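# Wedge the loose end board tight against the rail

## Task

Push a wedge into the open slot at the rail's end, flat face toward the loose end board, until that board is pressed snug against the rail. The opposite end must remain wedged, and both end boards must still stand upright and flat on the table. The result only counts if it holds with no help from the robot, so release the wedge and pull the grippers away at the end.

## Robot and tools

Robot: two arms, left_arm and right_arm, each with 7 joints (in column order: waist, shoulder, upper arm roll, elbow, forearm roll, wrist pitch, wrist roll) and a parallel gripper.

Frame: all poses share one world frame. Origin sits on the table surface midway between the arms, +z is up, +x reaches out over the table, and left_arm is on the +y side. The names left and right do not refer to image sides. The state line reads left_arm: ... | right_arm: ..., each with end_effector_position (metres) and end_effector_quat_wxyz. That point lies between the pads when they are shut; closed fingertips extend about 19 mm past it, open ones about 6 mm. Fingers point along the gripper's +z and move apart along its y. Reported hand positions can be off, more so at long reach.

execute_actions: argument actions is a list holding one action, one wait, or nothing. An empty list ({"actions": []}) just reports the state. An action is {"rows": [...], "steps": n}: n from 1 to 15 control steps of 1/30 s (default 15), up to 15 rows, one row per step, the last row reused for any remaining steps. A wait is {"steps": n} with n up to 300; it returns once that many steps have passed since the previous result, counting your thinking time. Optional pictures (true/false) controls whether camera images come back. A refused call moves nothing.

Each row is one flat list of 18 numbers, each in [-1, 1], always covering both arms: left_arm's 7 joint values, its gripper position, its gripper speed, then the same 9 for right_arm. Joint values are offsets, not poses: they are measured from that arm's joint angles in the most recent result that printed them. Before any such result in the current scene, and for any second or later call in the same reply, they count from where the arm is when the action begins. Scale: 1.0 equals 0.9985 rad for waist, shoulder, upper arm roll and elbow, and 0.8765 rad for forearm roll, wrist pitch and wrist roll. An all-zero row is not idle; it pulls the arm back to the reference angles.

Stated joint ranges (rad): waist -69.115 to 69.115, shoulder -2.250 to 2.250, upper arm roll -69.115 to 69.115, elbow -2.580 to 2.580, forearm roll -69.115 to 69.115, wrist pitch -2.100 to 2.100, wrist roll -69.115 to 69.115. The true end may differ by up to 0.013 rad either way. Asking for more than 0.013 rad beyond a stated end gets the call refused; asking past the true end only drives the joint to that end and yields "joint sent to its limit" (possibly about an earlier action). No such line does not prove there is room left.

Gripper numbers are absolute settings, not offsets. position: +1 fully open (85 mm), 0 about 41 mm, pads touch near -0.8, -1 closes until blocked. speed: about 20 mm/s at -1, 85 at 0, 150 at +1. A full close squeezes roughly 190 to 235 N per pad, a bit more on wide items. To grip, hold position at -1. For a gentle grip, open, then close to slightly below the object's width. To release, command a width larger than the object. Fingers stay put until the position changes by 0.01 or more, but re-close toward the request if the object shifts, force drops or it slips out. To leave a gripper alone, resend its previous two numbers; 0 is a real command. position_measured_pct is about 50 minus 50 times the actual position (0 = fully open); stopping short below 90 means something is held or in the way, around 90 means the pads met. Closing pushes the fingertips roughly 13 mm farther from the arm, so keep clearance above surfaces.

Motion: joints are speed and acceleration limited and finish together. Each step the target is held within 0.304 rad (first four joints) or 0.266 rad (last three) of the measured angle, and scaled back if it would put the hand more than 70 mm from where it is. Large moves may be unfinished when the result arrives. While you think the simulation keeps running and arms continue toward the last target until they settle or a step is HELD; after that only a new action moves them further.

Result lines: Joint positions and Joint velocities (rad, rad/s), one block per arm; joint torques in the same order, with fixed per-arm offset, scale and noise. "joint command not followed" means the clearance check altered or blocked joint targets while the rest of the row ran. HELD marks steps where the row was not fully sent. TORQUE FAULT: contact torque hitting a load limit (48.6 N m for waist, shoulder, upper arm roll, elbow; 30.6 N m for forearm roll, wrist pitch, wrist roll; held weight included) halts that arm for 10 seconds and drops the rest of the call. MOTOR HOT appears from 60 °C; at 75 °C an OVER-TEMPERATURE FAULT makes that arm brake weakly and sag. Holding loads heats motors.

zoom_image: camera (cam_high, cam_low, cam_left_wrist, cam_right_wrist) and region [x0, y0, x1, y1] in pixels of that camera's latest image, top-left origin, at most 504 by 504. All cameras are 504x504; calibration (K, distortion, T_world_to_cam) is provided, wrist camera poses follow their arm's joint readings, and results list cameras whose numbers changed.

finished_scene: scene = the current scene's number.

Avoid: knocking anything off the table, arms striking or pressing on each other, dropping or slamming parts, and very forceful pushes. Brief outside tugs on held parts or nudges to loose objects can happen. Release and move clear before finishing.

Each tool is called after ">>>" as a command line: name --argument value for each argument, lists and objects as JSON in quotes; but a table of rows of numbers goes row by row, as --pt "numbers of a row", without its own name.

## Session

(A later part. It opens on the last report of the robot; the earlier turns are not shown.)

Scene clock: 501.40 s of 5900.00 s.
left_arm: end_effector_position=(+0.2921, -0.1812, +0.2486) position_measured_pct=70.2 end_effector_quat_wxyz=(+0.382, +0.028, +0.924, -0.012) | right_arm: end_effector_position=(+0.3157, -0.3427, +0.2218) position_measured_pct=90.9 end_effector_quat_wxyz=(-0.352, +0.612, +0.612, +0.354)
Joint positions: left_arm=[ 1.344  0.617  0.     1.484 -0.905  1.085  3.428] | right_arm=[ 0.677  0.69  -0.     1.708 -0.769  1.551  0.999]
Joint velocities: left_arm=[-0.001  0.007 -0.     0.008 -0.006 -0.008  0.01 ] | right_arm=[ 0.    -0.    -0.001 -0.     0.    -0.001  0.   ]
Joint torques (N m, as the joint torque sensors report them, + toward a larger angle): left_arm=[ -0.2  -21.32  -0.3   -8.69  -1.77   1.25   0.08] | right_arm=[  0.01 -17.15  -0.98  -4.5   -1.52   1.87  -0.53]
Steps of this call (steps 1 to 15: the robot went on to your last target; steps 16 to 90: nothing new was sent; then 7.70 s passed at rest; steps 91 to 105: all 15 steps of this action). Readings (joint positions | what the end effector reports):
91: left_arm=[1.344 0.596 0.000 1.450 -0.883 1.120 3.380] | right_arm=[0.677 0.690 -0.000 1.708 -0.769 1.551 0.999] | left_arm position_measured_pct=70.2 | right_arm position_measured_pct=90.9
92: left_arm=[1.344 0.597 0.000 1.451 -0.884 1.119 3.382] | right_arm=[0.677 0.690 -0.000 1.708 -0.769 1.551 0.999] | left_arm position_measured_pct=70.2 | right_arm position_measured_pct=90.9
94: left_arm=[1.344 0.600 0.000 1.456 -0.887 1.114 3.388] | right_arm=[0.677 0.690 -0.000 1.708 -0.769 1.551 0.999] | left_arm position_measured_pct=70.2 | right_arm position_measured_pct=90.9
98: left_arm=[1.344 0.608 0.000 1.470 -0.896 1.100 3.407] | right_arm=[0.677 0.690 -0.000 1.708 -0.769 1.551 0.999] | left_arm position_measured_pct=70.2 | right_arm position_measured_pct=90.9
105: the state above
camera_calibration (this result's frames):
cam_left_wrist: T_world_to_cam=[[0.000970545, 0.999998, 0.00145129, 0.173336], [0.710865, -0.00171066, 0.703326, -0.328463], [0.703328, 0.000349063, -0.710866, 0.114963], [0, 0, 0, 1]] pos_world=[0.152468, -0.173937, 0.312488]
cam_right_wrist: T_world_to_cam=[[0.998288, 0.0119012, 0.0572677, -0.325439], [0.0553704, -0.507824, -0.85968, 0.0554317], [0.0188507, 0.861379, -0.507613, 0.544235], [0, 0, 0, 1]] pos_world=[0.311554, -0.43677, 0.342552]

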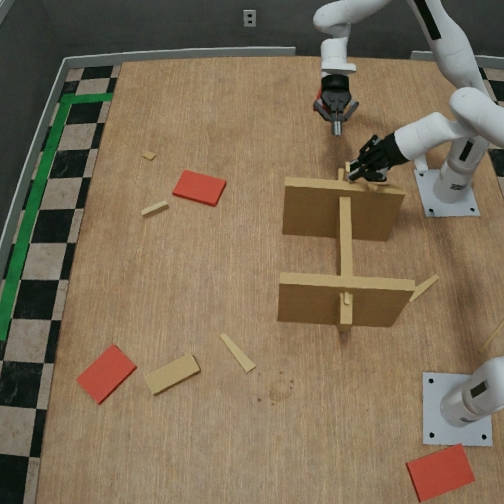

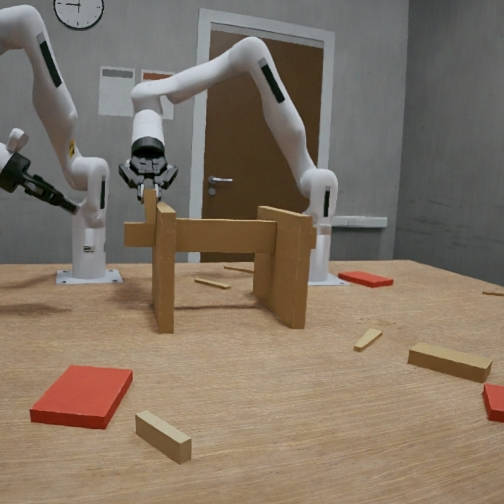

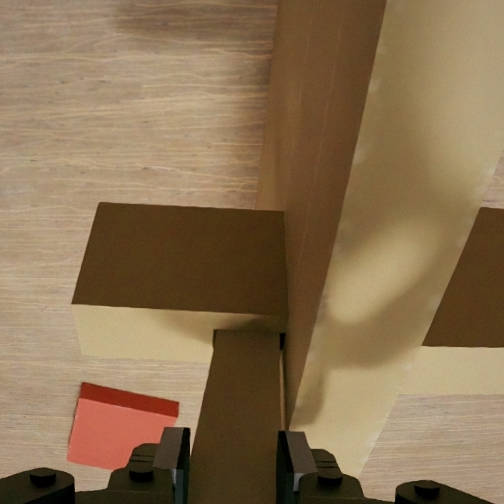

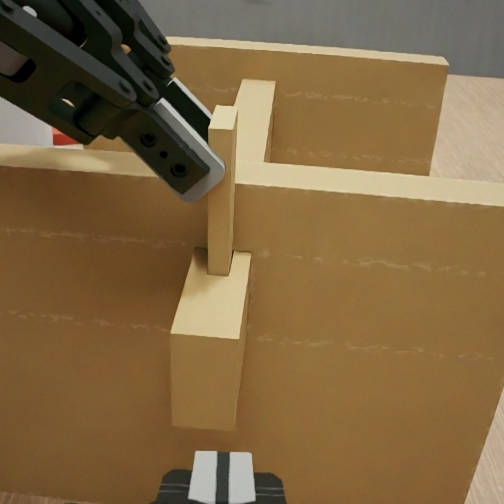

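>>> execute_actions --actions '[{"rows": [[0,0,0,0,0,0,0,0.1,-0.6, 0,0,0,0,0,0,0,-0.9,0]], "steps": 15}]' --pictures false

>>> execute_actions --actions '[{"rows": [[0.003,-0.057,0,-0.106,0.066,0.122,-0.155,0.1,-0.6, 0,0,0,0,0,0,0,-0.9,0]], "steps": 12}]'

Scene clock: 540.20 s of 5900.00 s.
left_arm: end_effector_position=(+0.2921, -0.1812, +0.2486) position_measured_pct=50.0 end_effector_quat_wxyz=(+0.382, +0.028, +0.924, -0.012) | right_arm: end_effector_position=(+0.3157, -0.3427, +0.2218) position_measured_pct=90.9 end_effector_quat_wxyz=(-0.352, +0.612, +0.612, +0.354)
Joint positions: left_arm=[ 1.344  0.617  0.     1.484 -0.905  1.085  3.428] | right_arm=[ 0.677  0.69  -0.     1.708 -0.769  1.551  0.999]
Joint velocities: left_arm=[ 0.    -0.     0.    -0.001  0.     0.     0.001] | right_arm=[-0.    -0.    -0.     0.001 -0.001  0.     0.   ]
Joint torques (N m, as the joint torque sensors report them, + toward a larger angle): left_arm=[ -0.21 -20.89  -0.3   -8.62  -1.84   1.15   0.22] | right_arm=[  0.67 -17.76  -1.26  -4.36  -1.8    1.83  -0.21]
Steps of this call (steps 1 to 15: the robot went on to your last target; steps 16 to 90: nothing new was sent; then 35.30 s passed at rest; steps 91 to 105: all 15 steps of this action). Readings (joint positions | what the end effector reports):
91: left_arm=[1.344 0.617 0.000 1.484 -0.905 1.085 3.428] | right_arm=[0.677 0.690 -0.000 1.708 -0.769 1.551 0.999] | left_arm position_measured_pct=70.2 | right_arm position_measured_pct=90.9
92: left_arm=[1.344 0.617 0.000 1.484 -0.905 1.085 3.428] | right_arm=[0.677 0.690 -0.000 1.708 -0.769 1.551 0.999] | left_arm position_measured_pct=70.2 | right_arm position_measured_pct=90.9
94: left_arm=[1.344 0.617 0.000 1.484 -0.905 1.085 3.428] | right_arm=[0.677 0.690 -0.000 1.708 -0.769 1.551 0.999] | left_arm position_measured_pct=67.1 | right_arm position_measured_pct=90.9
98: left_arm=[1.344 0.617 0.000 1.484 -0.905 1.085 3.428] | right_arm=[0.677 0.690 -0.000 1.708 -0.769 1.551 0.999] | left_arm position_measured_pct=61.5 | right_arm position_measured_pct=90.9
105: the state above

Scene clock: 540.60 s of 5900.00 s.
left_arm: end_effector_position=(+0.2910, -0.1834, +0.3076) position_measured_pct=45.2 end_effector_quat_wxyz=(+0.383, +0.028, +0.923, -0.012) | right_arm: end_effector_position=(+0.3157, -0.3427, +0.2218) position_measured_pct=90.9 end_effector_quat_wxyz=(-0.352, +0.612, +0.612, +0.354)
Joint positions: left_arm=[ 1.346  0.561  0.     1.379 -0.847  1.192  3.292] | right_arm=[ 0.677  0.69  -0.     1.708 -0.769  1.551  0.999]
Joint velocities: left_arm=[ 0.001 -0.006  0.002 -0.006  0.005  0.006 -0.007] | right_arm=[-0.    -0.    -0.001  0.     0.     0.    -0.   ]
Joint torques (N m, as the joint torque sensors report them, + toward a larger angle): left_arm=[ -0.3  -20.36  -0.3   -9.37  -1.95   0.78   0.11] | right_arm=[  0.1  -17.04  -1.01  -4.48  -1.56   1.88  -0.22]
Steps of this call (steps 1 to 12: all 12 steps of this action). Readings (joint positions | what the end effector reports):
1: left_arm=[1.344 0.616 0.000 1.483 -0.905 1.086 3.427] | right_arm=[0.677 0.690 -0.000 1.708 -0.769 1.551 0.999] | left_arm position_measured_pct=48.4 | right_arm position_measured_pct=90.9
2: left_arm=[1.344 0.613 0.001 1.478 -0.901 1.091 3.420] | right_arm=[0.677 0.690 -0.000 1.708 -0.769 1.551 0.999] | left_arm position_measured_pct=47.2 | right_arm position_measured_pct=90.9
4: left_arm=[1.345 0.599 0.001 1.451 -0.887 1.118 3.386] | right_arm=[0.677 0.690 -0.000 1.708 -0.769 1.551 0.999] | left_arm position_measured_pct=45.6 | right_arm position_measured_pct=90.9
8: left_arm=[1.346 0.564 0.000 1.386 -0.852 1.184 3.302] | right_arm=[0.677 0.690 -0.000 1.708 -0.769 1.551 0.999] | left_arm position_measured_pct=45.2 | right_arm position_measured_pct=90.9
12: the state above
camera_calibration (this result's frames):
cam_left_wrist: T_world_to_cam=[[0.000866373, 0.999996, 0.00265305, 0.175107], [0.710464, -0.00248257, 0.703729, -0.369329], [0.703733, 0.0012752, -0.710463, 0.157597], [0, 0, 0, 1]] pos_world=[0.151337, -0.176224, 0.371411]
cam_right_wrist: T_world_to_cam=[[0.998288, 0.011899, 0.0572702, -0.325442], [0.0553714, -0.507825, -0.859679, 0.0554297], [0.0188539, 0.861378, -0.507614, 0.544235], [0, 0, 0, 1]] pos_world=[0.311555, -0.436771, 0.342551]

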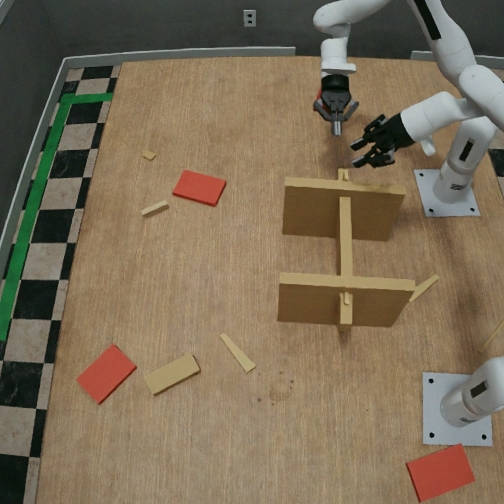

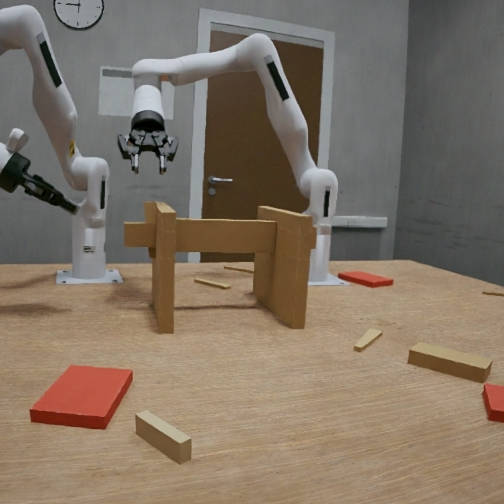

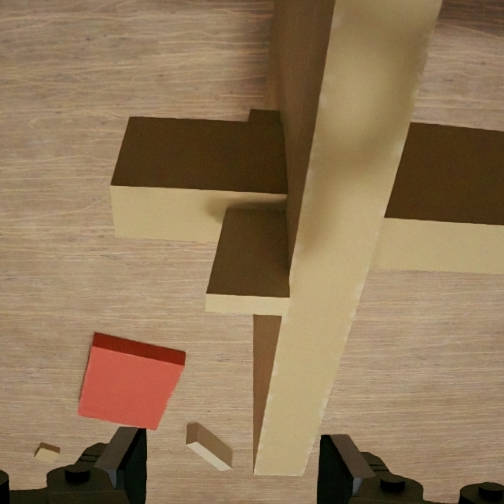

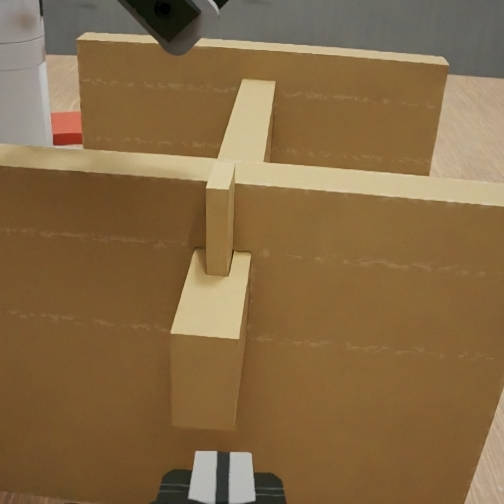

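>>> execute_actions --actions '[{"rows": [[-1.0,-0.45,0,0,0,0,0,0.1,-0.6, -0.3,-0.4907,0,-0.027,0.46,-0.331,-1.0,-0.9,0]], "steps": 15}]' --pictures false

>>> execute_actions --actions '[{"steps": 15}]' --pictures false

Scene clock: 555.13 s of 5900.00 s.
left_arm: end_effector_position=(+0.4047, -0.0868, +0.4368) position_measured_pct=45.2 end_effector_quat_wxyz=(+0.407, -0.127, +0.902, -0.070) | right_arm: end_effector_position=(+0.3369, -0.3531, +0.2847) position_measured_pct=90.9 end_effector_quat_wxyz=(-0.110, +0.666, +0.717, +0.173)
Joint positions: left_arm=[ 1.101  0.325  0.001  1.378 -0.847  1.191  3.292] | right_arm=[ 0.409  0.278 -0.001  1.683 -0.423  1.289  0.586]
Joint velocities: left_arm=[-0.597 -0.46  -0.002 -0.001 -0.001  0.     0.002] | right_arm=[-0.219 -0.595  0.007 -0.022  0.461 -0.224 -1.215]
Joint torques (N m, as the joint torque sensors report them, + toward a larger angle): left_arm=[  0.1  -16.76  -0.14  -9.63  -1.89   0.22   0.13] | right_arm=[  0.58 -10.25   0.3   -6.59  -1.05  -0.12  -0.57]
From where the robot then was, a joint's target lay farther than a number of 1.0 reaches, so one or more steps of this call were cut to that.
Steps of this call (steps 1 to 15: the robot went on to your last target; steps 16 to 90: nothing new was sent; then 11.03 s passed at rest; steps 91 to 105: all 15 steps of this action). Readings (joint positions | what the end effector reports):
91: left_arm=[1.345 0.559 0.001 1.378 -0.847 1.192 3.292] | right_arm=[0.676 0.689 -0.000 1.708 -0.768 1.550 0.998] | left_arm position_measured_pct=45.2 | right_arm position_measured_pct=90.9
92: left_arm=[1.339 0.553 0.002 1.379 -0.846 1.191 3.292] | right_arm=[0.669 0.682 0.001 1.708 -0.764 1.545 0.994] | left_arm position_measured_pct=45.2 | right_arm position_measured_pct=90.9
94: left_arm=[1.309 0.524 0.004 1.380 -0.845 1.191 3.292] | right_arm=[0.639 0.653 0.002 1.706 -0.740 1.522 0.971] | left_arm position_measured_pct=45.2 | right_arm position_measured_pct=90.9
98: left_arm=[1.233 0.448 0.001 1.379 -0.847 1.192 3.292] | right_arm=[0.525 0.528 -0.000 1.696 -0.635 1.418 0.864] | left_arm position_measured_pct=45.2 | right_arm position_measured_pct=90.9
105: the state above

Scene clock: 555.63 s of 5900.00 s.
left_arm: end_effector_position=(+0.5085, +0.0815, +0.5163) position_measured_pct=45.2 end_effector_quat_wxyz=(+0.438, -0.300, +0.845, -0.065) | right_arm: end_effector_position=(+0.3381, -0.3589, +0.3080) position_measured_pct=90.9 end_effector_quat_wxyz=(-0.092, +0.802, +0.572, +0.147)
Joint positions: left_arm=[ 0.764  0.173  0.001  1.378 -0.848  1.192  3.292] | right_arm=[ 0.378  0.201 -0.     1.681 -0.366  1.261  0.123]
Joint velocities: left_arm=[-0.728 -0.168 -0.001  0.    -0.     0.     0.002] | right_arm=[-0.004 -0.007 -0.     0.001  0.    -0.001 -0.012]
Joint torques (N m, as the joint torque sensors report them, + toward a larger angle): left_arm=[ -0.16 -14.12   0.51 -10.43  -2.02  -0.24   0.09] | right_arm=[  0.33 -12.36  -0.58  -7.52  -1.33  -0.13  -0.39]
Steps of this call (steps 1 to 15: the robot went on to your last target). Readings (joint positions | what the end effector reports):
1: left_arm=[1.081 0.310 0.001 1.378 -0.847 1.191 3.292] | right_arm=[0.403 0.261 -0.001 1.682 -0.410 1.282 0.546] | left_arm position_measured_pct=45.2 | right_arm position_measured_pct=90.9
2: left_arm=[1.060 0.295 0.001 1.378 -0.847 1.191 3.292] | right_arm=[0.397 0.248 -0.001 1.681 -0.399 1.277 0.505] | left_arm position_measured_pct=45.2 | right_arm position_measured_pct=90.9
4: left_arm=[1.018 0.269 0.001 1.378 -0.847 1.192 3.292] | right_arm=[0.390 0.230 -0.001 1.681 -0.385 1.270 0.424] | left_arm position_measured_pct=45.2 | right_arm position_measured_pct=90.9
8: left_arm=[0.929 0.225 0.001 1.378 -0.848 1.192 3.292] | right_arm=[0.382 0.211 -0.001 1.681 -0.372 1.264 0.261] | left_arm position_measured_pct=45.2 | right_arm position_measured_pct=90.9
15: the state above

>>> execute_actions --actions '[{"rows": [[-0.4166,-0.062,0,0,0,0,0,0.1,-0.6, -0.727,-0.001,0,0,0.4176,0,-0.649,-0.9,0]], "steps": 15}]' --pictures false

>>> execute_actions --actions '[{"steps": 22}]'

Scene clock: 561.17 s of 5900.00 s.
left_arm: end_effector_position=(+0.5616, +0.3015, +0.5471) position_measured_pct=45.2 end_effector_quat_wxyz=(+0.457, -0.475, +0.752, +0.003) | right_arm: end_effector_position=(+0.3263, -0.2718, +0.2899) position_measured_pct=90.9 end_effector_quat_wxyz=(-0.019, +0.764, +0.645, +0.012)
Joint positions: left_arm=[ 0.348  0.111  0.001  1.378 -0.848  1.192  3.292] | right_arm=[-0.079  0.201 -0.001  1.681 -0.047  1.261 -0.27 ]
Joint velocities: left_arm=[ 0.     0.     0.    -0.001  0.     0.    -0.001] | right_arm=[-1.1   -0.    -0.    -0.004  0.336  0.001 -0.892]
Joint torques (N m, as the joint torque sensors report them, + toward a larger angle): left_arm=[ -0.32 -13.18   0.4  -10.79  -2.06  -0.43   0.18] | right_arm=[  0.28 -12.59   0.    -8.05  -0.75  -0.15  -0.42]
Steps of this call (steps 1 to 45: the robot went on to your last target; steps 46 to 110: nothing new was sent; then 1.37 s passed at rest; steps 111 to 125: all 15 steps of this action). Readings (joint positions | what the end effector reports):
111: left_arm=[0.348 0.111 0.000 1.379 -0.847 1.192 3.292] | right_arm=[0.376 0.200 -0.000 1.681 -0.365 1.261 0.121] | left_arm position_measured_pct=45.2 | right_arm position_measured_pct=90.9
112: left_arm=[0.348 0.111 0.000 1.378 -0.848 1.192 3.292] | right_arm=[0.369 0.200 0.001 1.681 -0.361 1.261 0.117] | left_arm position_measured_pct=45.2 | right_arm position_measured_pct=90.9
114: left_arm=[0.348 0.111 0.001 1.378 -0.848 1.192 3.292] | right_arm=[0.338 0.200 0.001 1.681 -0.337 1.261 0.094] | left_arm position_measured_pct=45.2 | right_arm position_measured_pct=90.9
118: left_arm=[0.348 0.111 0.001 1.378 -0.848 1.192 3.292] | right_arm=[0.212 0.200 0.001 1.681 -0.231 1.261 -0.012] | left_arm position_measured_pct=45.2 | right_arm position_measured_pct=90.9
125: the state above

Scene clock: 561.90 s of 5900.00 s.
left_arm: end_effector_position=(+0.5616, +0.3015, +0.5471) position_measured_pct=45.2 end_effector_quat_wxyz=(+0.457, -0.475, +0.752, +0.003) | right_arm: end_effector_position=(+0.3088, -0.1849, +0.2898) position_measured_pct=90.9 end_effector_quat_wxyz=(-0.000, +0.729, +0.685, -0.000)
Joint positions: left_arm=[ 0.348  0.111  0.001  1.378 -0.848  1.192  3.292] | right_arm=[-0.347  0.2   -0.     1.681  0.     1.261 -0.446]
Joint velocities: left_arm=[ 0.    -0.    -0.     0.001  0.     0.    -0.001] | right_arm=[-0.004  0.     0.     0.002 -0.    -0.001 -0.   ]
Joint torques (N m, as the joint torque sensors report them, + toward a larger angle): left_arm=[ -0.21 -13.29   0.4  -10.86  -2.08  -0.38   0.24] | right_arm=[  0.21 -12.62  -0.11  -8.58  -0.42  -0.19  -0.55]
Steps of this call (steps 1 to 22: the robot went on to your last target). Readings (joint positions | what the end effector reports):
1: left_arm=[0.348 0.111 0.001 1.378 -0.848 1.192 3.292] | right_arm=[-0.115 0.201 -0.001 1.681 -0.037 1.261 -0.297] | left_arm position_measured_pct=45.2 | right_arm position_measured_pct=90.9
2: left_arm=[0.348 0.111 0.001 1.378 -0.848 1.192 3.292] | right_arm=[-0.151 0.201 -0.001 1.681 -0.030 1.261 -0.322] | left_arm position_measured_pct=45.2 | right_arm position_measured_pct=90.9
4: left_arm=[0.348 0.111 0.001 1.378 -0.848 1.192 3.292] | right_arm=[-0.219 0.201 -0.001 1.681 -0.018 1.261 -0.367] | left_arm position_measured_pct=45.2 | right_arm position_measured_pct=90.9
8: left_arm=[0.348 0.111 0.001 1.378 -0.848 1.192 3.292] | right_arm=[-0.315 0.201 -0.002 1.681 -0.005 1.261 -0.430] | left_arm position_measured_pct=45.2 | right_arm position_measured_pct=90.9
22: the state above
camera_calibration (this result's frames):
cam_left_wrist: T_world_to_cam=[[-0.751882, 0.499681, -0.430108, 0.499691], [0.104997, 0.734798, 0.67011, -0.592783], [0.650884, 0.458683, -0.604946, -0.0292927], [0, 0, 0, 1]] pos_world=[0.457015, 0.199325, 0.59443]
cam_right_wrist: T_world_to_cam=[[0.999853, -0.00796823, 0.0151836, -0.316353], [-0.00811792, -0.999919, 0.00982279, -0.128956], [0.0151041, -0.00994461, -0.999836, 0.425584], [0, 0, 0, 1]] pos_world=[0.308832, -0.127234, 0.431584]

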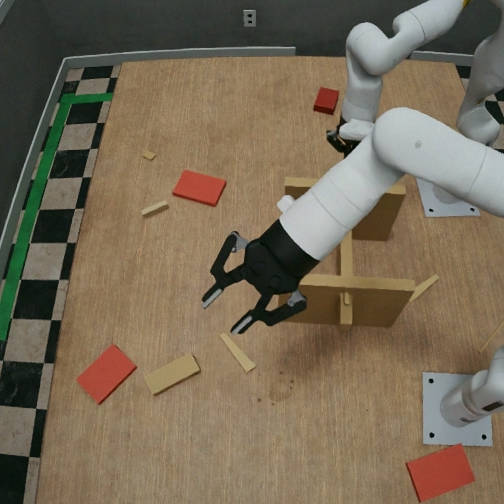

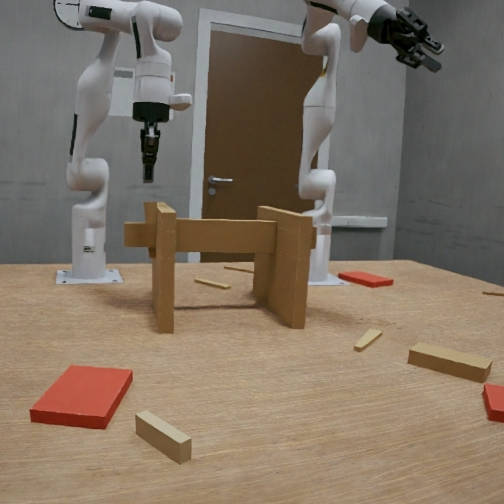

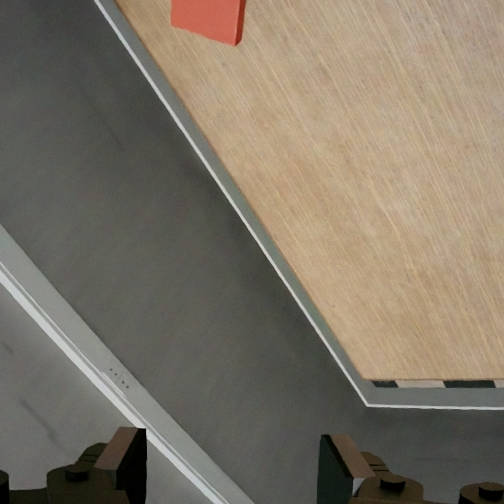

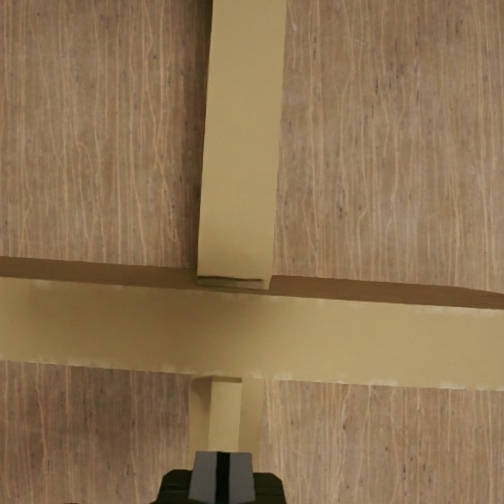

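>>> zoom_image --camera "cam_low" --region '[110, 120, 200, 270]'

Region (110, 120, 200, 270) of cam_low's 504x504 image, scaled by 3.360, with more detail than that image has; it fills the left 302 columns of this view, and the rest is white.

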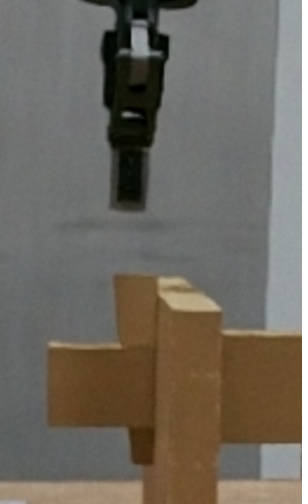

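>>> execute_actions --actions '[{"rows": [[0,0,0,0,0,0,0,0.1,-0.6, -0.0083,0.03389,0,0.07852,0,-0.128,-0.00945,-0.9,0]], "steps": 12}]'

>>> zoom_image --camera "cam_low" --region '[110, 150, 200, 270]'

Scene clock: 587.40 s of 5900.00 s.
left_arm: end_effector_position=(+0.5616, +0.3015, +0.5471) position_measured_pct=45.2 end_effector_quat_wxyz=(+0.457, -0.475, +0.752, +0.003) | right_arm: end_effector_position=(+0.3091, -0.1815, +0.2540) position_measured_pct=90.9 end_effector_quat_wxyz=(-0.000, +0.729, +0.685, -0.000)
Joint positions: left_arm=[ 0.348  0.111  0.001  1.378 -0.848  1.192  3.292] | right_arm=[-0.355  0.234 -0.     1.759  0.     1.149 -0.454]
Joint velocities: left_arm=[-0.     0.    -0.    -0.002  0.     0.    -0.001] | right_arm=[-0.004  0.005 -0.     0.005 -0.    -0.004 -0.   ]
Joint torques (N m, as the joint torque sensors report them, + toward a larger angle): left_arm=[ -0.29 -13.33   0.36 -10.68  -2.13  -0.28   0.15] | right_arm=[  0.49 -12.59  -0.26  -8.31  -0.21  -0.1   -0.37]
Steps of this call (steps 1 to 15: the robot went on to your last target; steps 16 to 90: nothing new was sent; then 22.10 s passed at rest; steps 91 to 102: all 12 steps of this action). Readings (joint positions | what the end effector reports):
91: left_arm=[0.348 0.111 0.001 1.378 -0.848 1.192 3.292] | right_arm=[-0.348 0.201 -0.000 1.682 0.000 1.260 -0.446] | left_arm position_measured_pct=45.2 | right_arm position_measured_pct=90.9
92: left_arm=[0.348 0.111 0.001 1.378 -0.848 1.192 3.292] | right_arm=[-0.349 0.203 -0.000 1.687 0.000 1.252 -0.447] | left_arm position_measured_pct=45.2 | right_arm position_measured_pct=90.9
94: left_arm=[0.348 0.111 0.001 1.378 -0.848 1.192 3.292] | right_arm=[-0.352 0.215 -0.000 1.714 0.000 1.214 -0.450] | left_arm position_measured_pct=45.2 | right_arm position_measured_pct=90.9
98: left_arm=[0.348 0.111 0.001 1.378 -0.848 1.192 3.292] | right_arm=[-0.355 0.233 -0.001 1.757 0.000 1.153 -0.454] | left_arm position_measured_pct=45.2 | right_arm position_measured_pct=90.9
102: the state above
camera_calibration (this result's frames):
cam_left_wrist: T_world_to_cam=[[-0.751882, 0.499682, -0.430106, 0.499691], [0.104999, 0.734797, 0.67011, -0.592782], [0.650883, 0.458683, -0.604947, -0.0292931], [0, 0, 0, 1]] pos_world=[0.457016, 0.199325, 0.594429]
cam_right_wrist: T_world_to_cam=[[0.999845, -0.00815068, 0.0155972, -0.316142], [-0.00830158, -0.999919, 0.0096347, -0.125058], [0.0155174, -0.00976269, -0.999832, 0.389788], [0, 0, 0, 1]] pos_world=[0.309006, -0.123819, 0.395859]

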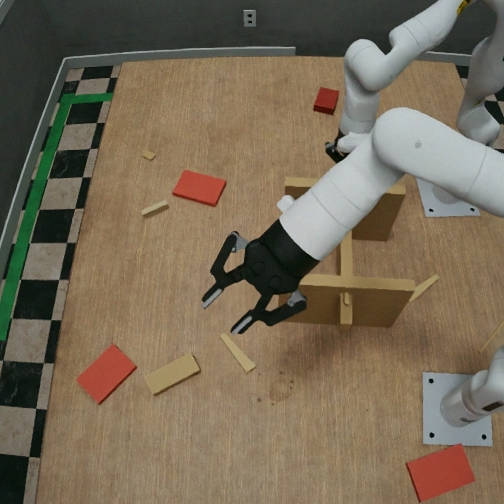

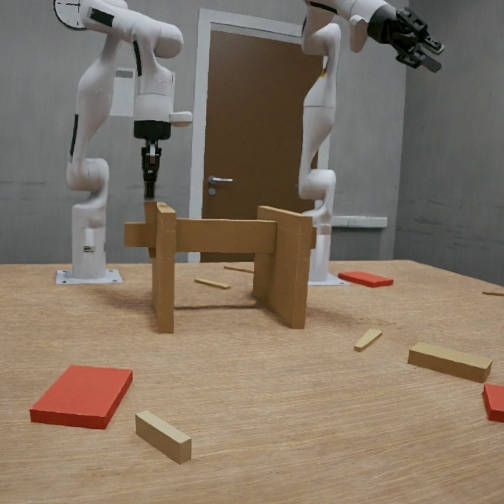

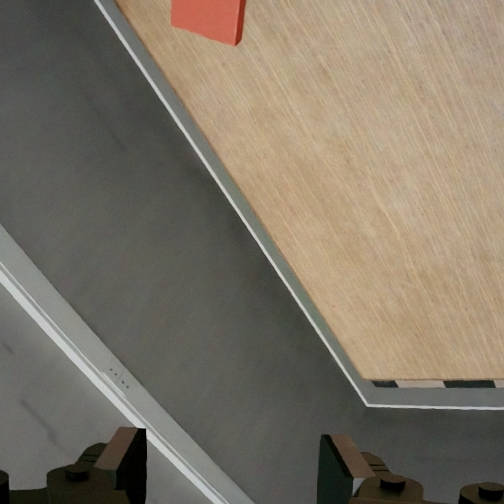

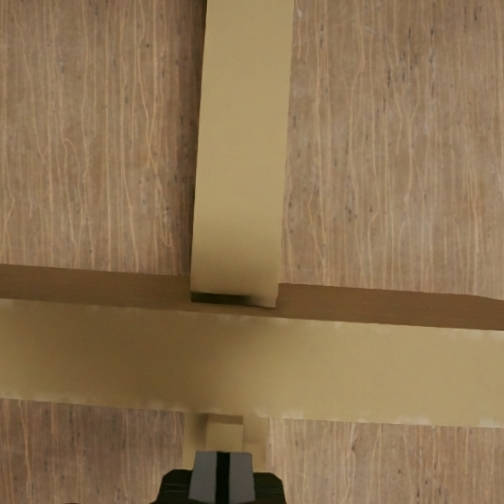

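Region (110, 150, 200, 270) of cam_low's 504x504 image, scaled by 4.200, with more detail than that image has; it fills the left 378 columns of this view, and the rest is white.

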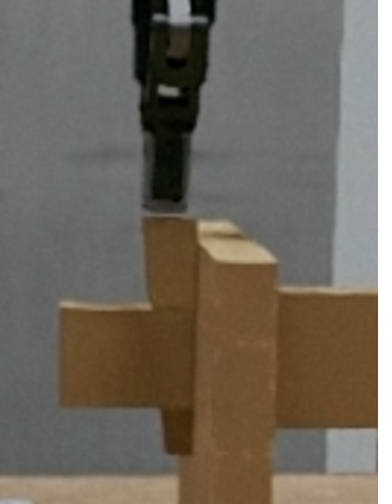

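>>> execute_actions --actions '[{"rows": [[0,0,0,0,0,0,0,0.1,-0.6, 0,0.0015,0,0.003,0,-0.005,0,-0.9,0],[0,0,0,0,0,0,0,0.1,-0.6, 0,0.003,0,0.006,0,-0.0103,0,-0.9,0],[0,0,0,0,0,0,0,0.1,-0.6, 0,0.0045,0,0.009,0,-0.0154,0,-0.9,0],[0,0,0,0,0,0,0,0.1,-0.6, 0,0.006,0,0.012,0,-0.0206,0,-0.9,0],[0,0,0,0,0,0,0,0.1,-0.6, 0,0.0075,0,0.015,0,-0.0257,0,-0.9,0],[0,0,0,0,0,0,0,0.1,-0.6, 0,0.009,0,0.018,0,-0.0309,0,-0.9,0],[0,0,0,0,0,0,0,0.1,-0.6, 0,0.0105,0,0.021,0,-0.036,0,-0.9,0],[0,0,0,0,0,0,0,0.1,-0.6, 0,0.012,0,0.024,0,-0.0411,0,-0.9,0],[0,0,0,0,0,0,0,0.1,-0.6, 0,0.0136,0,0.027,0,-0.0463,0,-0.9,0],[0,0,0,0,0,0,0,0.1,-0.6, 0,0.0151,0,0.03,0,-0.0514,0,-0.9,0],[0,0,0,0,0,0,0,0.1,-0.6, 0,0.0167,0,0.033,0,-0.0566,0,-0.9,0],[0,0,0,0,0,0,0,0.1,-0.6, 0,0.0182,0,0.036,0,-0.0617,0,-0.9,0],[0,0,0,0,0,0,0,0.1,-0.6, 0,0.0198,0,0.039,0,-0.0669,0,-0.9,0],[0,0,0,0,0,0,0,0.1,-0.6, 0,0.02133,0,0.04188,0,-0.07201,0,-0.9,0]], "steps": 15}]' --pictures false

>>> execute_actions --actions '[{"steps": 8}]'

Scene clock: 601.87 s of 5900.00 s.
left_arm: end_effector_position=(+0.5616, +0.3015, +0.5471) position_measured_pct=45.2 end_effector_quat_wxyz=(+0.457, -0.475, +0.752, +0.003) | right_arm: end_effector_position=(+0.3102, -0.1806, +0.2383) position_measured_pct=90.9 end_effector_quat_wxyz=(+0.001, +0.729, +0.685, +0.003)
Joint positions: left_arm=[ 0.348  0.111  0.001  1.378 -0.848  1.192  3.292] | right_arm=[-0.356  0.249 -0.001  1.794 -0.     1.092 -0.454]
Joint velocities: left_arm=[ 0.     0.     0.    -0.001  0.     0.     0.001] | right_arm=[ 0.     0.032 -0.     0.069  0.001 -0.102 -0.   ]
Joint torques (N m, as the joint torque sensors report them, + toward a larger angle): left_arm=[ -0.39 -13.42   0.4  -10.9   -2.09  -0.35   0.1 ] | right_arm=[  0.17 -10.45   0.19  -6.2   -0.13  -0.62  -0.64]
Steps of this call (steps 1 to 15: the robot went on to your last target; steps 16 to 90: nothing new was sent; then 10.97 s passed at rest; steps 91 to 105: all 15 steps of this action). Readings (joint positions | what the end effector reports):
91: left_arm=[0.348 0.111 0.001 1.378 -0.848 1.192 3.292] | right_arm=[-0.356 0.234 -0.001 1.760 0.000 1.148 -0.455] | left_arm position_measured_pct=45.2 | right_arm position_measured_pct=90.9
92: left_arm=[0.348 0.111 0.001 1.378 -0.848 1.192 3.292] | right_arm=[-0.356 0.235 -0.001 1.761 0.000 1.146 -0.454] | left_arm position_measured_pct=45.2 | right_arm position_measured_pct=90.9
94: left_arm=[0.348 0.111 0.001 1.378 -0.848 1.192 3.292] | right_arm=[-0.356 0.237 -0.000 1.765 0.000 1.140 -0.454] | left_arm position_measured_pct=45.2 | right_arm position_measured_pct=90.9
98: left_arm=[0.348 0.111 0.001 1.378 -0.848 1.192 3.292] | right_arm=[-0.356 0.240 -0.001 1.775 -0.000 1.123 -0.454] | left_arm position_measured_pct=45.2 | right_arm position_measured_pct=90.9
105: the state above

Scene clock: 602.13 s of 5900.00 s.
left_arm: end_effector_position=(+0.5616, +0.3015, +0.5471) position_measured_pct=45.2 end_effector_quat_wxyz=(+0.457, -0.475, +0.752, +0.003) | right_arm: end_effector_position=(+0.3102, -0.1807, +0.2368) position_measured_pct=90.9 end_effector_quat_wxyz=(+0.001, +0.729, +0.685, +0.003)
Joint positions: left_arm=[ 0.348  0.111  0.001  1.378 -0.848  1.192  3.292] | right_arm=[-0.356  0.25  -0.001  1.798 -0.     1.087 -0.454]
Joint velocities: left_arm=[-0.     0.     0.    -0.001  0.    -0.    -0.   ] | right_arm=[ 0.    -0.     0.     0.002 -0.001 -0.001 -0.   ]
Joint torques (N m, as the joint torque sensors report them, + toward a larger angle): left_arm=[ -0.32 -13.27   0.32 -10.88  -2.23  -0.38   0.17] | right_arm=[ 0.38 -9.83 -0.24 -5.57 -0.34 -1.01 -0.6 ]
Steps of this call (steps 1 to 8: the robot went on to your last target). Readings (joint positions | what the end effector reports):
1: left_arm=[0.348 0.111 0.001 1.378 -0.848 1.192 3.292] | right_arm=[-0.356 0.249 -0.001 1.796 -0.000 1.090 -0.454] | left_arm position_measured_pct=45.2 | right_arm position_measured_pct=90.9
2: left_arm=[0.348 0.111 0.001 1.378 -0.848 1.192 3.292] | right_arm=[-0.356 0.250 -0.001 1.797 -0.000 1.088 -0.454] | left_arm position_measured_pct=45.2 | right_arm position_measured_pct=90.9
4: left_arm=[0.348 0.111 0.001 1.378 -0.848 1.192 3.292] | right_arm=[-0.356 0.250 -0.001 1.798 -0.000 1.087 -0.454] | left_arm position_measured_pct=45.2 | right_arm position_measured_pct=90.9
8: the state above
camera_calibration (this result's frames):
cam_left_wrist: T_world_to_cam=[[-0.751882, 0.499683, -0.430104, 0.49969], [0.105, 0.734797, 0.670111, -0.592782], [0.650882, 0.458684, -0.604947, -0.0292937], [0, 0, 0, 1]] pos_world=[0.457017, 0.199324, 0.594428]
cam_right_wrist: T_world_to_cam=[[0.999726, -0.00778464, 0.022071, -0.318437], [-0.00792885, -0.999948, 0.00645367, -0.123416], [0.0220196, -0.0066269, -0.999736, 0.371062], [0, 0, 0, 1]] pos_world=[0.309201, -0.12343, 0.378789]

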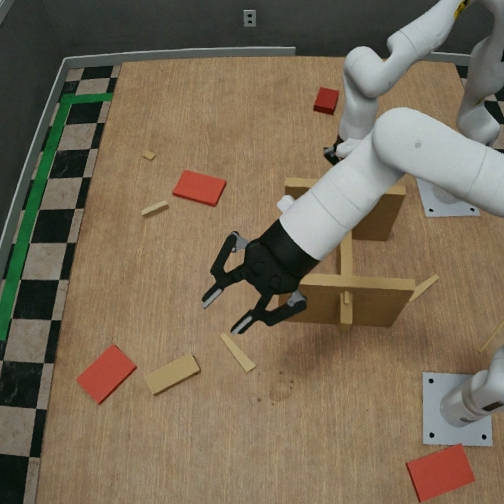

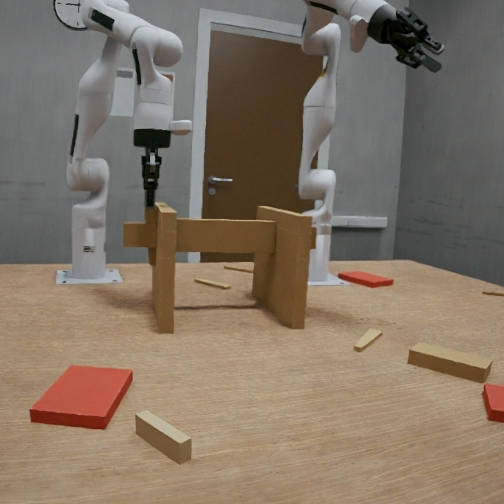

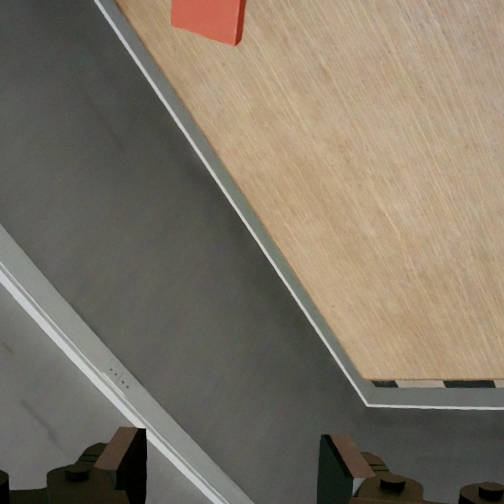

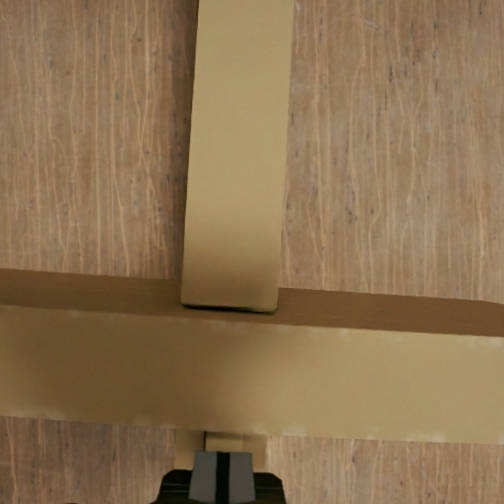

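>>> execute_actions --actions '[{"rows": [[0,0,0,0,0,0,0,0.1,-0.6, 0,0.0071,0,0.006,0,-0.005,0,-0.9,0],[0,0,0,0,0,0,0,0.1,-0.6, 0,0.0092,0,0.009,0,-0.0103,0,-0.9,0],[0,0,0,0,0,0,0,0.1,-0.6, 0,0.0113,0,0.012,0,-0.0154,0,-0.9,0],[0,0,0,0,0,0,0,0.1,-0.6, 0,0.0134,0,0.015,0,-0.0206,0,-0.9,0],[0,0,0,0,0,0,0,0.1,-0.6, 0,0.0155,0,0.018,0,-0.0257,0,-0.9,0],[0,0,0,0,0,0,0,0.1,-0.6, 0,0.0176,0,0.021,0,-0.0309,0,-0.9,0],[0,0,0,0,0,0,0,0.1,-0.6, 0,0.0197,0,0.024,0,-0.036,0,-0.9,0],[0,0,0,0,0,0,0,0.1,-0.6, 0,0.0218,0,0.027,0,-0.0411,0,-0.9,0],[0,0,0,0,0,0,0,0.1,-0.6, 0,0.0239,0,0.03,0,-0.0463,0,-0.9,0],[0,0,0,0,0,0,0,0.1,-0.6, 0,0.026,0,0.033,0,-0.0514,0,-0.9,0],[0,0,0,0,0,0,0,0.1,-0.6, 0,0.0281,0,0.036,0,-0.0566,0,-0.9,0],[0,0,0,0,0,0,0,0.1,-0.6, 0,0.0302,0,0.039,0,-0.0617,0,-0.9,0],[0,0,0,0,0,0,0,0.1,-0.6, 0,0.0324,0,0.042,0,-0.0669,0,-0.9,0],[0,0,0,0,0,0,0,0.1,-0.6, 0,0.03455,0,0.04507,0,-0.0719,0,-0.9,0]], "steps": 15}]' --pictures false

>>> execute_actions --actions '[{"steps": 8}]'

Scene clock: 618.13 s of 5900.00 s.
left_arm: end_effector_position=(+0.5616, +0.3015, +0.5471) position_measured_pct=45.2 end_effector_quat_wxyz=(+0.457, -0.475, +0.752, +0.003) | right_arm: end_effector_position=(+0.3100, -0.1815, +0.2196) position_measured_pct=90.9 end_effector_quat_wxyz=(+0.001, +0.729, +0.684, +0.002)
Joint positions: left_arm=[ 0.348  0.111  0.001  1.378 -0.848  1.192  3.292] | right_arm=[-0.355  0.27   0.     1.832  0.     1.034 -0.454]
Joint velocities: left_arm=[-0.  0.  0.  0. -0. -0.  0.] | right_arm=[ 0.003 -0.037 -0.001  0.042 -0.003 -0.057  0.002]
Joint torques (N m, as the joint torque sensors report them, + toward a larger angle): left_arm=[ -0.35 -13.29   0.3  -11.01  -2.16  -0.44   0.22] | right_arm=[-0.36  1.36 -0.5  -1.24 -0.61 -3.12 -0.46]
Steps of this call (steps 1 to 15: the robot went on to your last target; steps 16 to 90: nothing new was sent; then 12.50 s passed at rest; steps 91 to 105: all 15 steps of this action). Readings (joint positions | what the end effector reports):
91: left_arm=[0.348 0.111 0.001 1.378 -0.848 1.192 3.292] | right_arm=[-0.356 0.250 -0.001 1.799 -0.000 1.086 -0.454] | left_arm position_measured_pct=45.2 | right_arm position_measured_pct=90.9
92: left_arm=[0.348 0.111 0.001 1.378 -0.848 1.192 3.292] | right_arm=[-0.356 0.251 -0.001 1.800 -0.000 1.084 -0.454] | left_arm position_measured_pct=45.2 | right_arm position_measured_pct=90.9
94: left_arm=[0.348 0.111 0.001 1.378 -0.848 1.192 3.292] | right_arm=[-0.356 0.255 -0.001 1.804 -0.000 1.078 -0.455] | left_arm position_measured_pct=45.2 | right_arm position_measured_pct=90.9
98: left_arm=[0.348 0.111 0.001 1.378 -0.848 1.192 3.292] | right_arm=[-0.356 0.263 -0.001 1.815 -0.000 1.061 -0.455] | left_arm position_measured_pct=45.2 | right_arm position_measured_pct=90.9
105: the state above

Scene clock: 618.40 s of 5900.00 s.
left_arm: end_effector_position=(+0.5616, +0.3015, +0.5471) position_measured_pct=45.2 end_effector_quat_wxyz=(+0.457, -0.475, +0.752, +0.003) | right_arm: end_effector_position=(+0.3099, -0.1816, +0.2197) position_measured_pct=90.9 end_effector_quat_wxyz=(+0.002, +0.729, +0.684, +0.004)
Joint positions: left_arm=[ 0.348  0.111  0.001  1.378 -0.848  1.192  3.292] | right_arm=[-0.355  0.267 -0.     1.836  0.     1.029 -0.454]
Joint velocities: left_arm=[-0.     0.    -0.     0.001  0.    -0.    -0.   ] | right_arm=[ 0.001 -0.001  0.001 -0.     0.    -0.002  0.   ]
Joint torques (N m, as the joint torque sensors report them, + toward a larger angle): left_arm=[ -0.19 -13.09   0.44 -10.82  -2.01  -0.36   0.13] | right_arm=[-0.4  -0.55 -0.32 -2.57 -0.57 -2.96 -0.44]
Steps of this call (steps 1 to 8: the robot went on to your last target). Readings (joint positions | what the end effector reports):
1: left_arm=[0.348 0.111 0.001 1.378 -0.848 1.192 3.292] | right_arm=[-0.355 0.269 0.000 1.834 0.000 1.032 -0.454] | left_arm position_measured_pct=45.2 | right_arm position_measured_pct=90.9
2: left_arm=[0.348 0.111 0.001 1.378 -0.848 1.192 3.292] | right_arm=[-0.355 0.268 0.000 1.835 0.000 1.031 -0.454] | left_arm position_measured_pct=45.2 | right_arm position_measured_pct=90.9
4: left_arm=[0.348 0.111 0.001 1.378 -0.848 1.192 3.292] | right_arm=[-0.355 0.268 0.000 1.836 0.000 1.030 -0.454] | left_arm position_measured_pct=45.2 | right_arm position_measured_pct=90.9
8: the state above
camera_calibration (this result's frames):
cam_left_wrist: T_world_to_cam=[[-0.751883, 0.499684, -0.430103, 0.49969], [0.105002, 0.734796, 0.670112, -0.592782], [0.650882, 0.458684, -0.604948, -0.0292942], [0, 0, 0, 1]] pos_world=[0.457018, 0.199324, 0.594427]
cam_right_wrist: T_world_to_cam=[[0.99966, -0.00878736, 0.0245541, -0.318493], [-0.00894297, -0.999941, 0.00623474, -0.123858], [0.0244979, -0.00645221, -0.999679, 0.353245], [0, 0, 0, 1]] pos_world=[0.308623, -0.12437, 0.361724]

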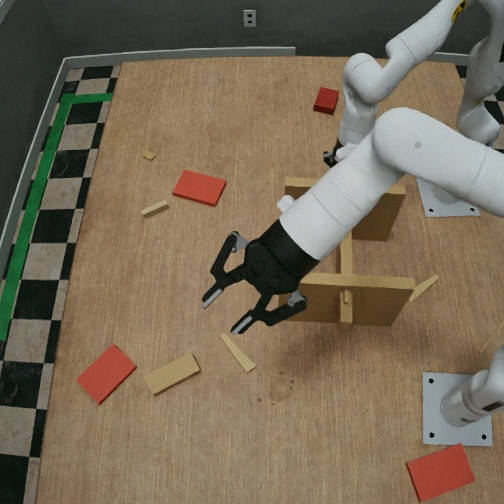

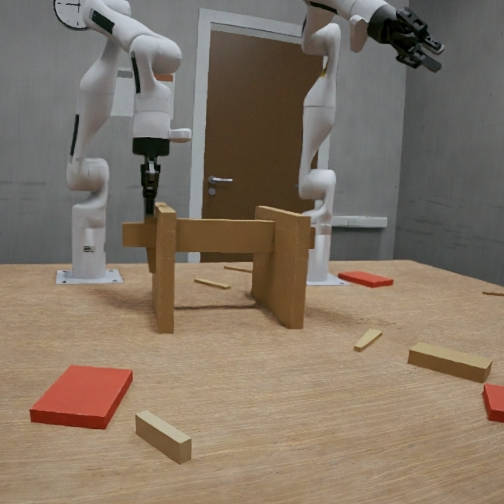

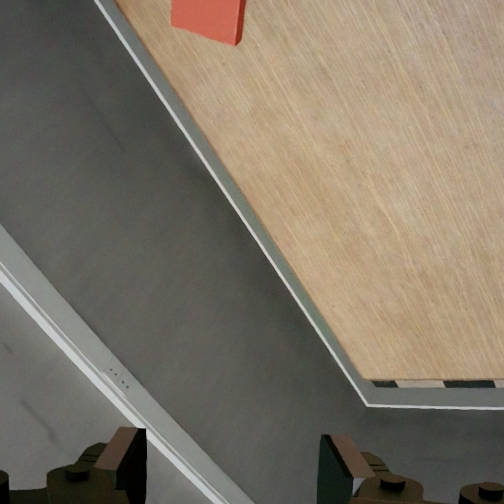

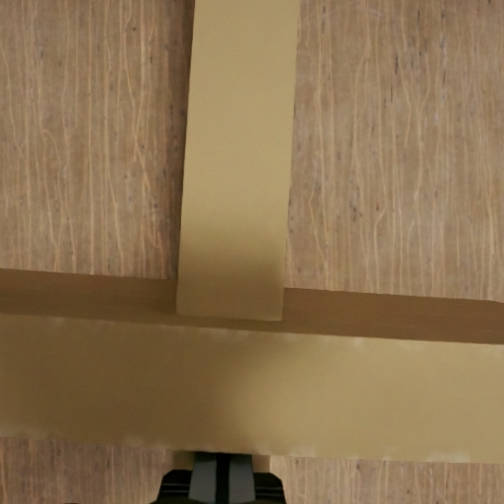

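>>> execute_actions --actions '[]'

Scene clock: 645.77 s of 5900.00 s.
left_arm: end_effector_position=(+0.5616, +0.3015, +0.5471) position_measured_pct=45.2 end_effector_quat_wxyz=(+0.457, -0.475, +0.752, +0.003) | right_arm: end_effector_position=(+0.3099, -0.1816, +0.2197) position_measured_pct=90.9 end_effector_quat_wxyz=(+0.002, +0.729, +0.684, +0.004)
Joint positions: left_arm=[ 0.348  0.111  0.001  1.378 -0.848  1.192  3.292] | right_arm=[-0.355  0.267 -0.     1.836  0.     1.029 -0.454]
Joint velocities: left_arm=[ 0.001  0.     0.     0.     0.     0.    -0.003] | right_arm=[ 0.001 -0.     0.001  0.001  0.    -0.001  0.   ]
Joint torques (N m, as the joint torque sensors report them, + toward a larger angle): left_arm=[ -0.35 -13.24   0.23 -10.91  -2.17  -0.39   0.1 ] | right_arm=[-0.19 -0.87 -0.58 -2.65 -0.94 -2.95 -0.52]
Steps of this call (steps 1 to 15: the robot went on to your last target; steps 16 to 90: nothing new was sent; then 24.37 s passed at rest). Readings (joint positions | what the end effector reports):
1: left_arm=[0.348 0.111 0.001 1.378 -0.848 1.192 3.292] | right_arm=[-0.355 0.267 -0.000 1.836 0.000 1.029 -0.454] | left_arm position_measured_pct=45.2 | right_arm position_measured_pct=90.9
2: left_arm=[0.348 0.111 0.001 1.378 -0.848 1.192 3.292] | right_arm=[-0.355 0.267 -0.000 1.836 0.000 1.029 -0.454] | left_arm position_measured_pct=45.2 | right_arm position_measured_pct=90.9
4: left_arm=[0.348 0.111 0.001 1.378 -0.848 1.192 3.292] | right_arm=[-0.355 0.267 -0.000 1.836 0.000 1.029 -0.454] | left_arm position_measured_pct=45.2 | right_arm position_measured_pct=90.9
8: left_arm=[0.348 0.111 0.001 1.378 -0.848 1.192 3.292] | right_arm=[-0.355 0.267 -0.000 1.836 0.000 1.029 -0.454] | left_arm position_measured_pct=45.2 | right_arm position_measured_pct=90.9
90: the state above
All arms were judged still, so your last target was given up. Only a new action makes them travel on or press farther. Fingers that are still opening or closing keep moving.
camera_calibration (this result's frames):
cam_left_wrist: T_world_to_cam=[[-0.751882, 0.499684, -0.430103, 0.49969], [0.105002, 0.734796, 0.670112, -0.592782], [0.650882, 0.458684, -0.604948, -0.0292941], [0, 0, 0, 1]] pos_world=[0.457018, 0.199324, 0.594427]
cam_right_wrist: T_world_to_cam=[[0.999658, -0.00879014, 0.0246331, -0.318508], [-0.00894538, -0.999941, 0.00619874, -0.12385], [0.0245771, -0.00641697, -0.999677, 0.353228], [0, 0, 0, 1]] pos_world=[0.30861, -0.124376, 0.361728]

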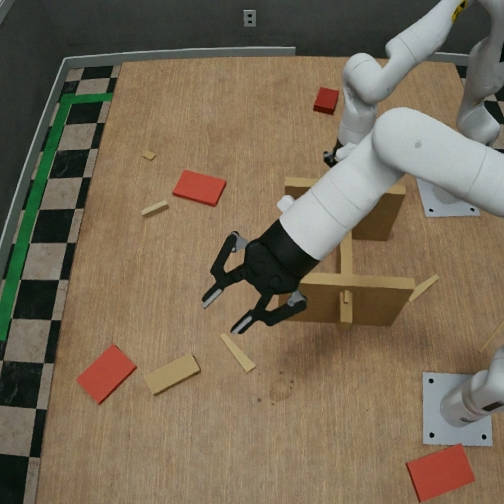

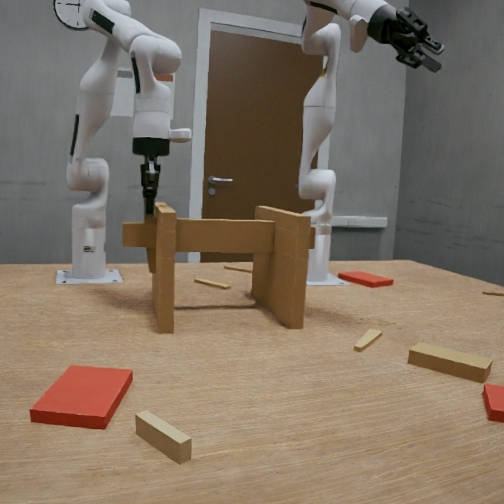

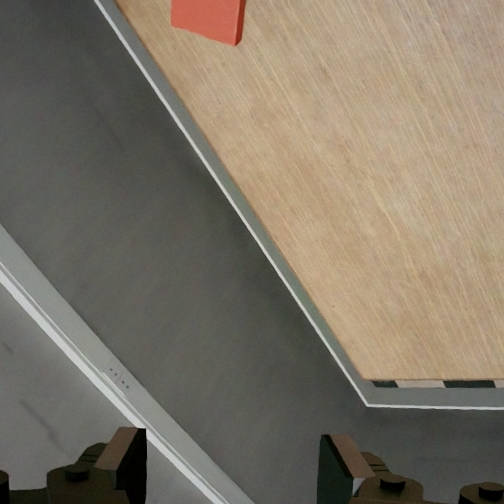

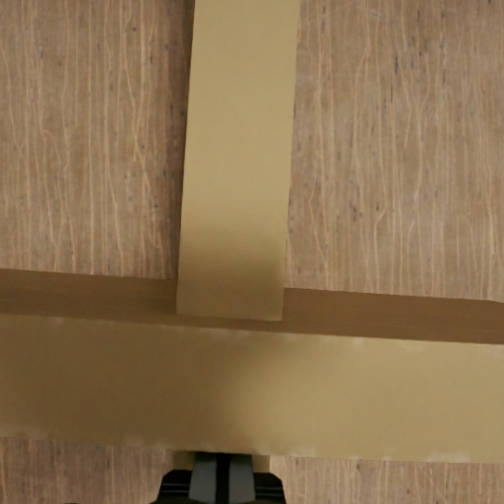

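>>> execute_actions --actions '[{"rows": [[0,0,0,0,0,0,0,0.1,-0.6, 0,0.022,0,0.014,0,0.002,0,-0.9,0],[0,0,0,0,0,0,0,0.1,-0.6, 0,0.024,0,0.016,0,0.002,0,-0.9,0],[0,0,0,0,0,0,0,0.1,-0.6, 0,0.026,0,0.017,0,0.003,0,-0.9,0],[0,0,0,0,0,0,0,0.1,-0.6, 0,0.028,0,0.019,0,0.003,0,-0.9,0],[0,0,0,0,0,0,0,0.1,-0.6, 0,0.03,0,0.02,0,0.003,0,-0.9,0]], "steps": 15}]' --pictures false

Scene clock: 652.30 s of 5900.00 s.
left_arm: end_effector_position=(+0.5616, +0.3015, +0.5471) position_measured_pct=45.2 end_effector_quat_wxyz=(+0.457, -0.475, +0.752, +0.003) | right_arm: end_effector_position=(+0.3093, -0.1819, +0.2188) position_measured_pct=90.9 end_effector_quat_wxyz=(+0.001, +0.729, +0.684, +0.002)
Joint positions: left_arm=[ 0.348  0.111  0.001  1.378 -0.848  1.192  3.292] | right_arm=[-0.355  0.269  0.     1.836  0.     1.03  -0.454]
Joint velocities: left_arm=[ 0.    -0.001 -0.    -0.     0.001 -0.    -0.   ] | right_arm=[ 0.001  0.    -0.001 -0.001 -0.     0.     0.   ]
Joint torques (N m, as the joint torque sensors report them, + toward a larger angle): left_arm=[ -0.43 -13.18   0.37 -10.89  -2.01  -0.36   0.11] | right_arm=[ 0.04  6.24 -0.27  7.22 -0.52  0.19 -0.54]
Steps of this call (steps 1 to 90: nothing new was sent; then 3.03 s passed at rest; steps 91 to 105: all 15 steps of this action). Readings (joint positions | what the end effector reports):
91: left_arm=[0.348 0.111 0.001 1.378 -0.848 1.192 3.292] | right_arm=[-0.355 0.268 0.000 1.837 0.000 1.029 -0.454] | left_arm position_measured_pct=45.2 | right_arm position_measured_pct=90.9
92: left_arm=[0.348 0.111 0.001 1.378 -0.848 1.192 3.292] | right_arm=[-0.355 0.269 0.000 1.837 0.000 1.030 -0.454] | left_arm position_measured_pct=45.2 | right_arm position_measured_pct=90.9
94: left_arm=[0.348 0.111 0.001 1.378 -0.848 1.192 3.292] | right_arm=[-0.355 0.269 0.000 1.836 0.000 1.031 -0.454] | left_arm position_measured_pct=45.2 | right_arm position_measured_pct=90.9
98: left_arm=[0.348 0.111 0.001 1.378 -0.848 1.192 3.292] | right_arm=[-0.355 0.270 0.000 1.836 0.000 1.031 -0.454] | left_arm position_measured_pct=45.2 | right_arm position_measured_pct=90.9
105: the state above


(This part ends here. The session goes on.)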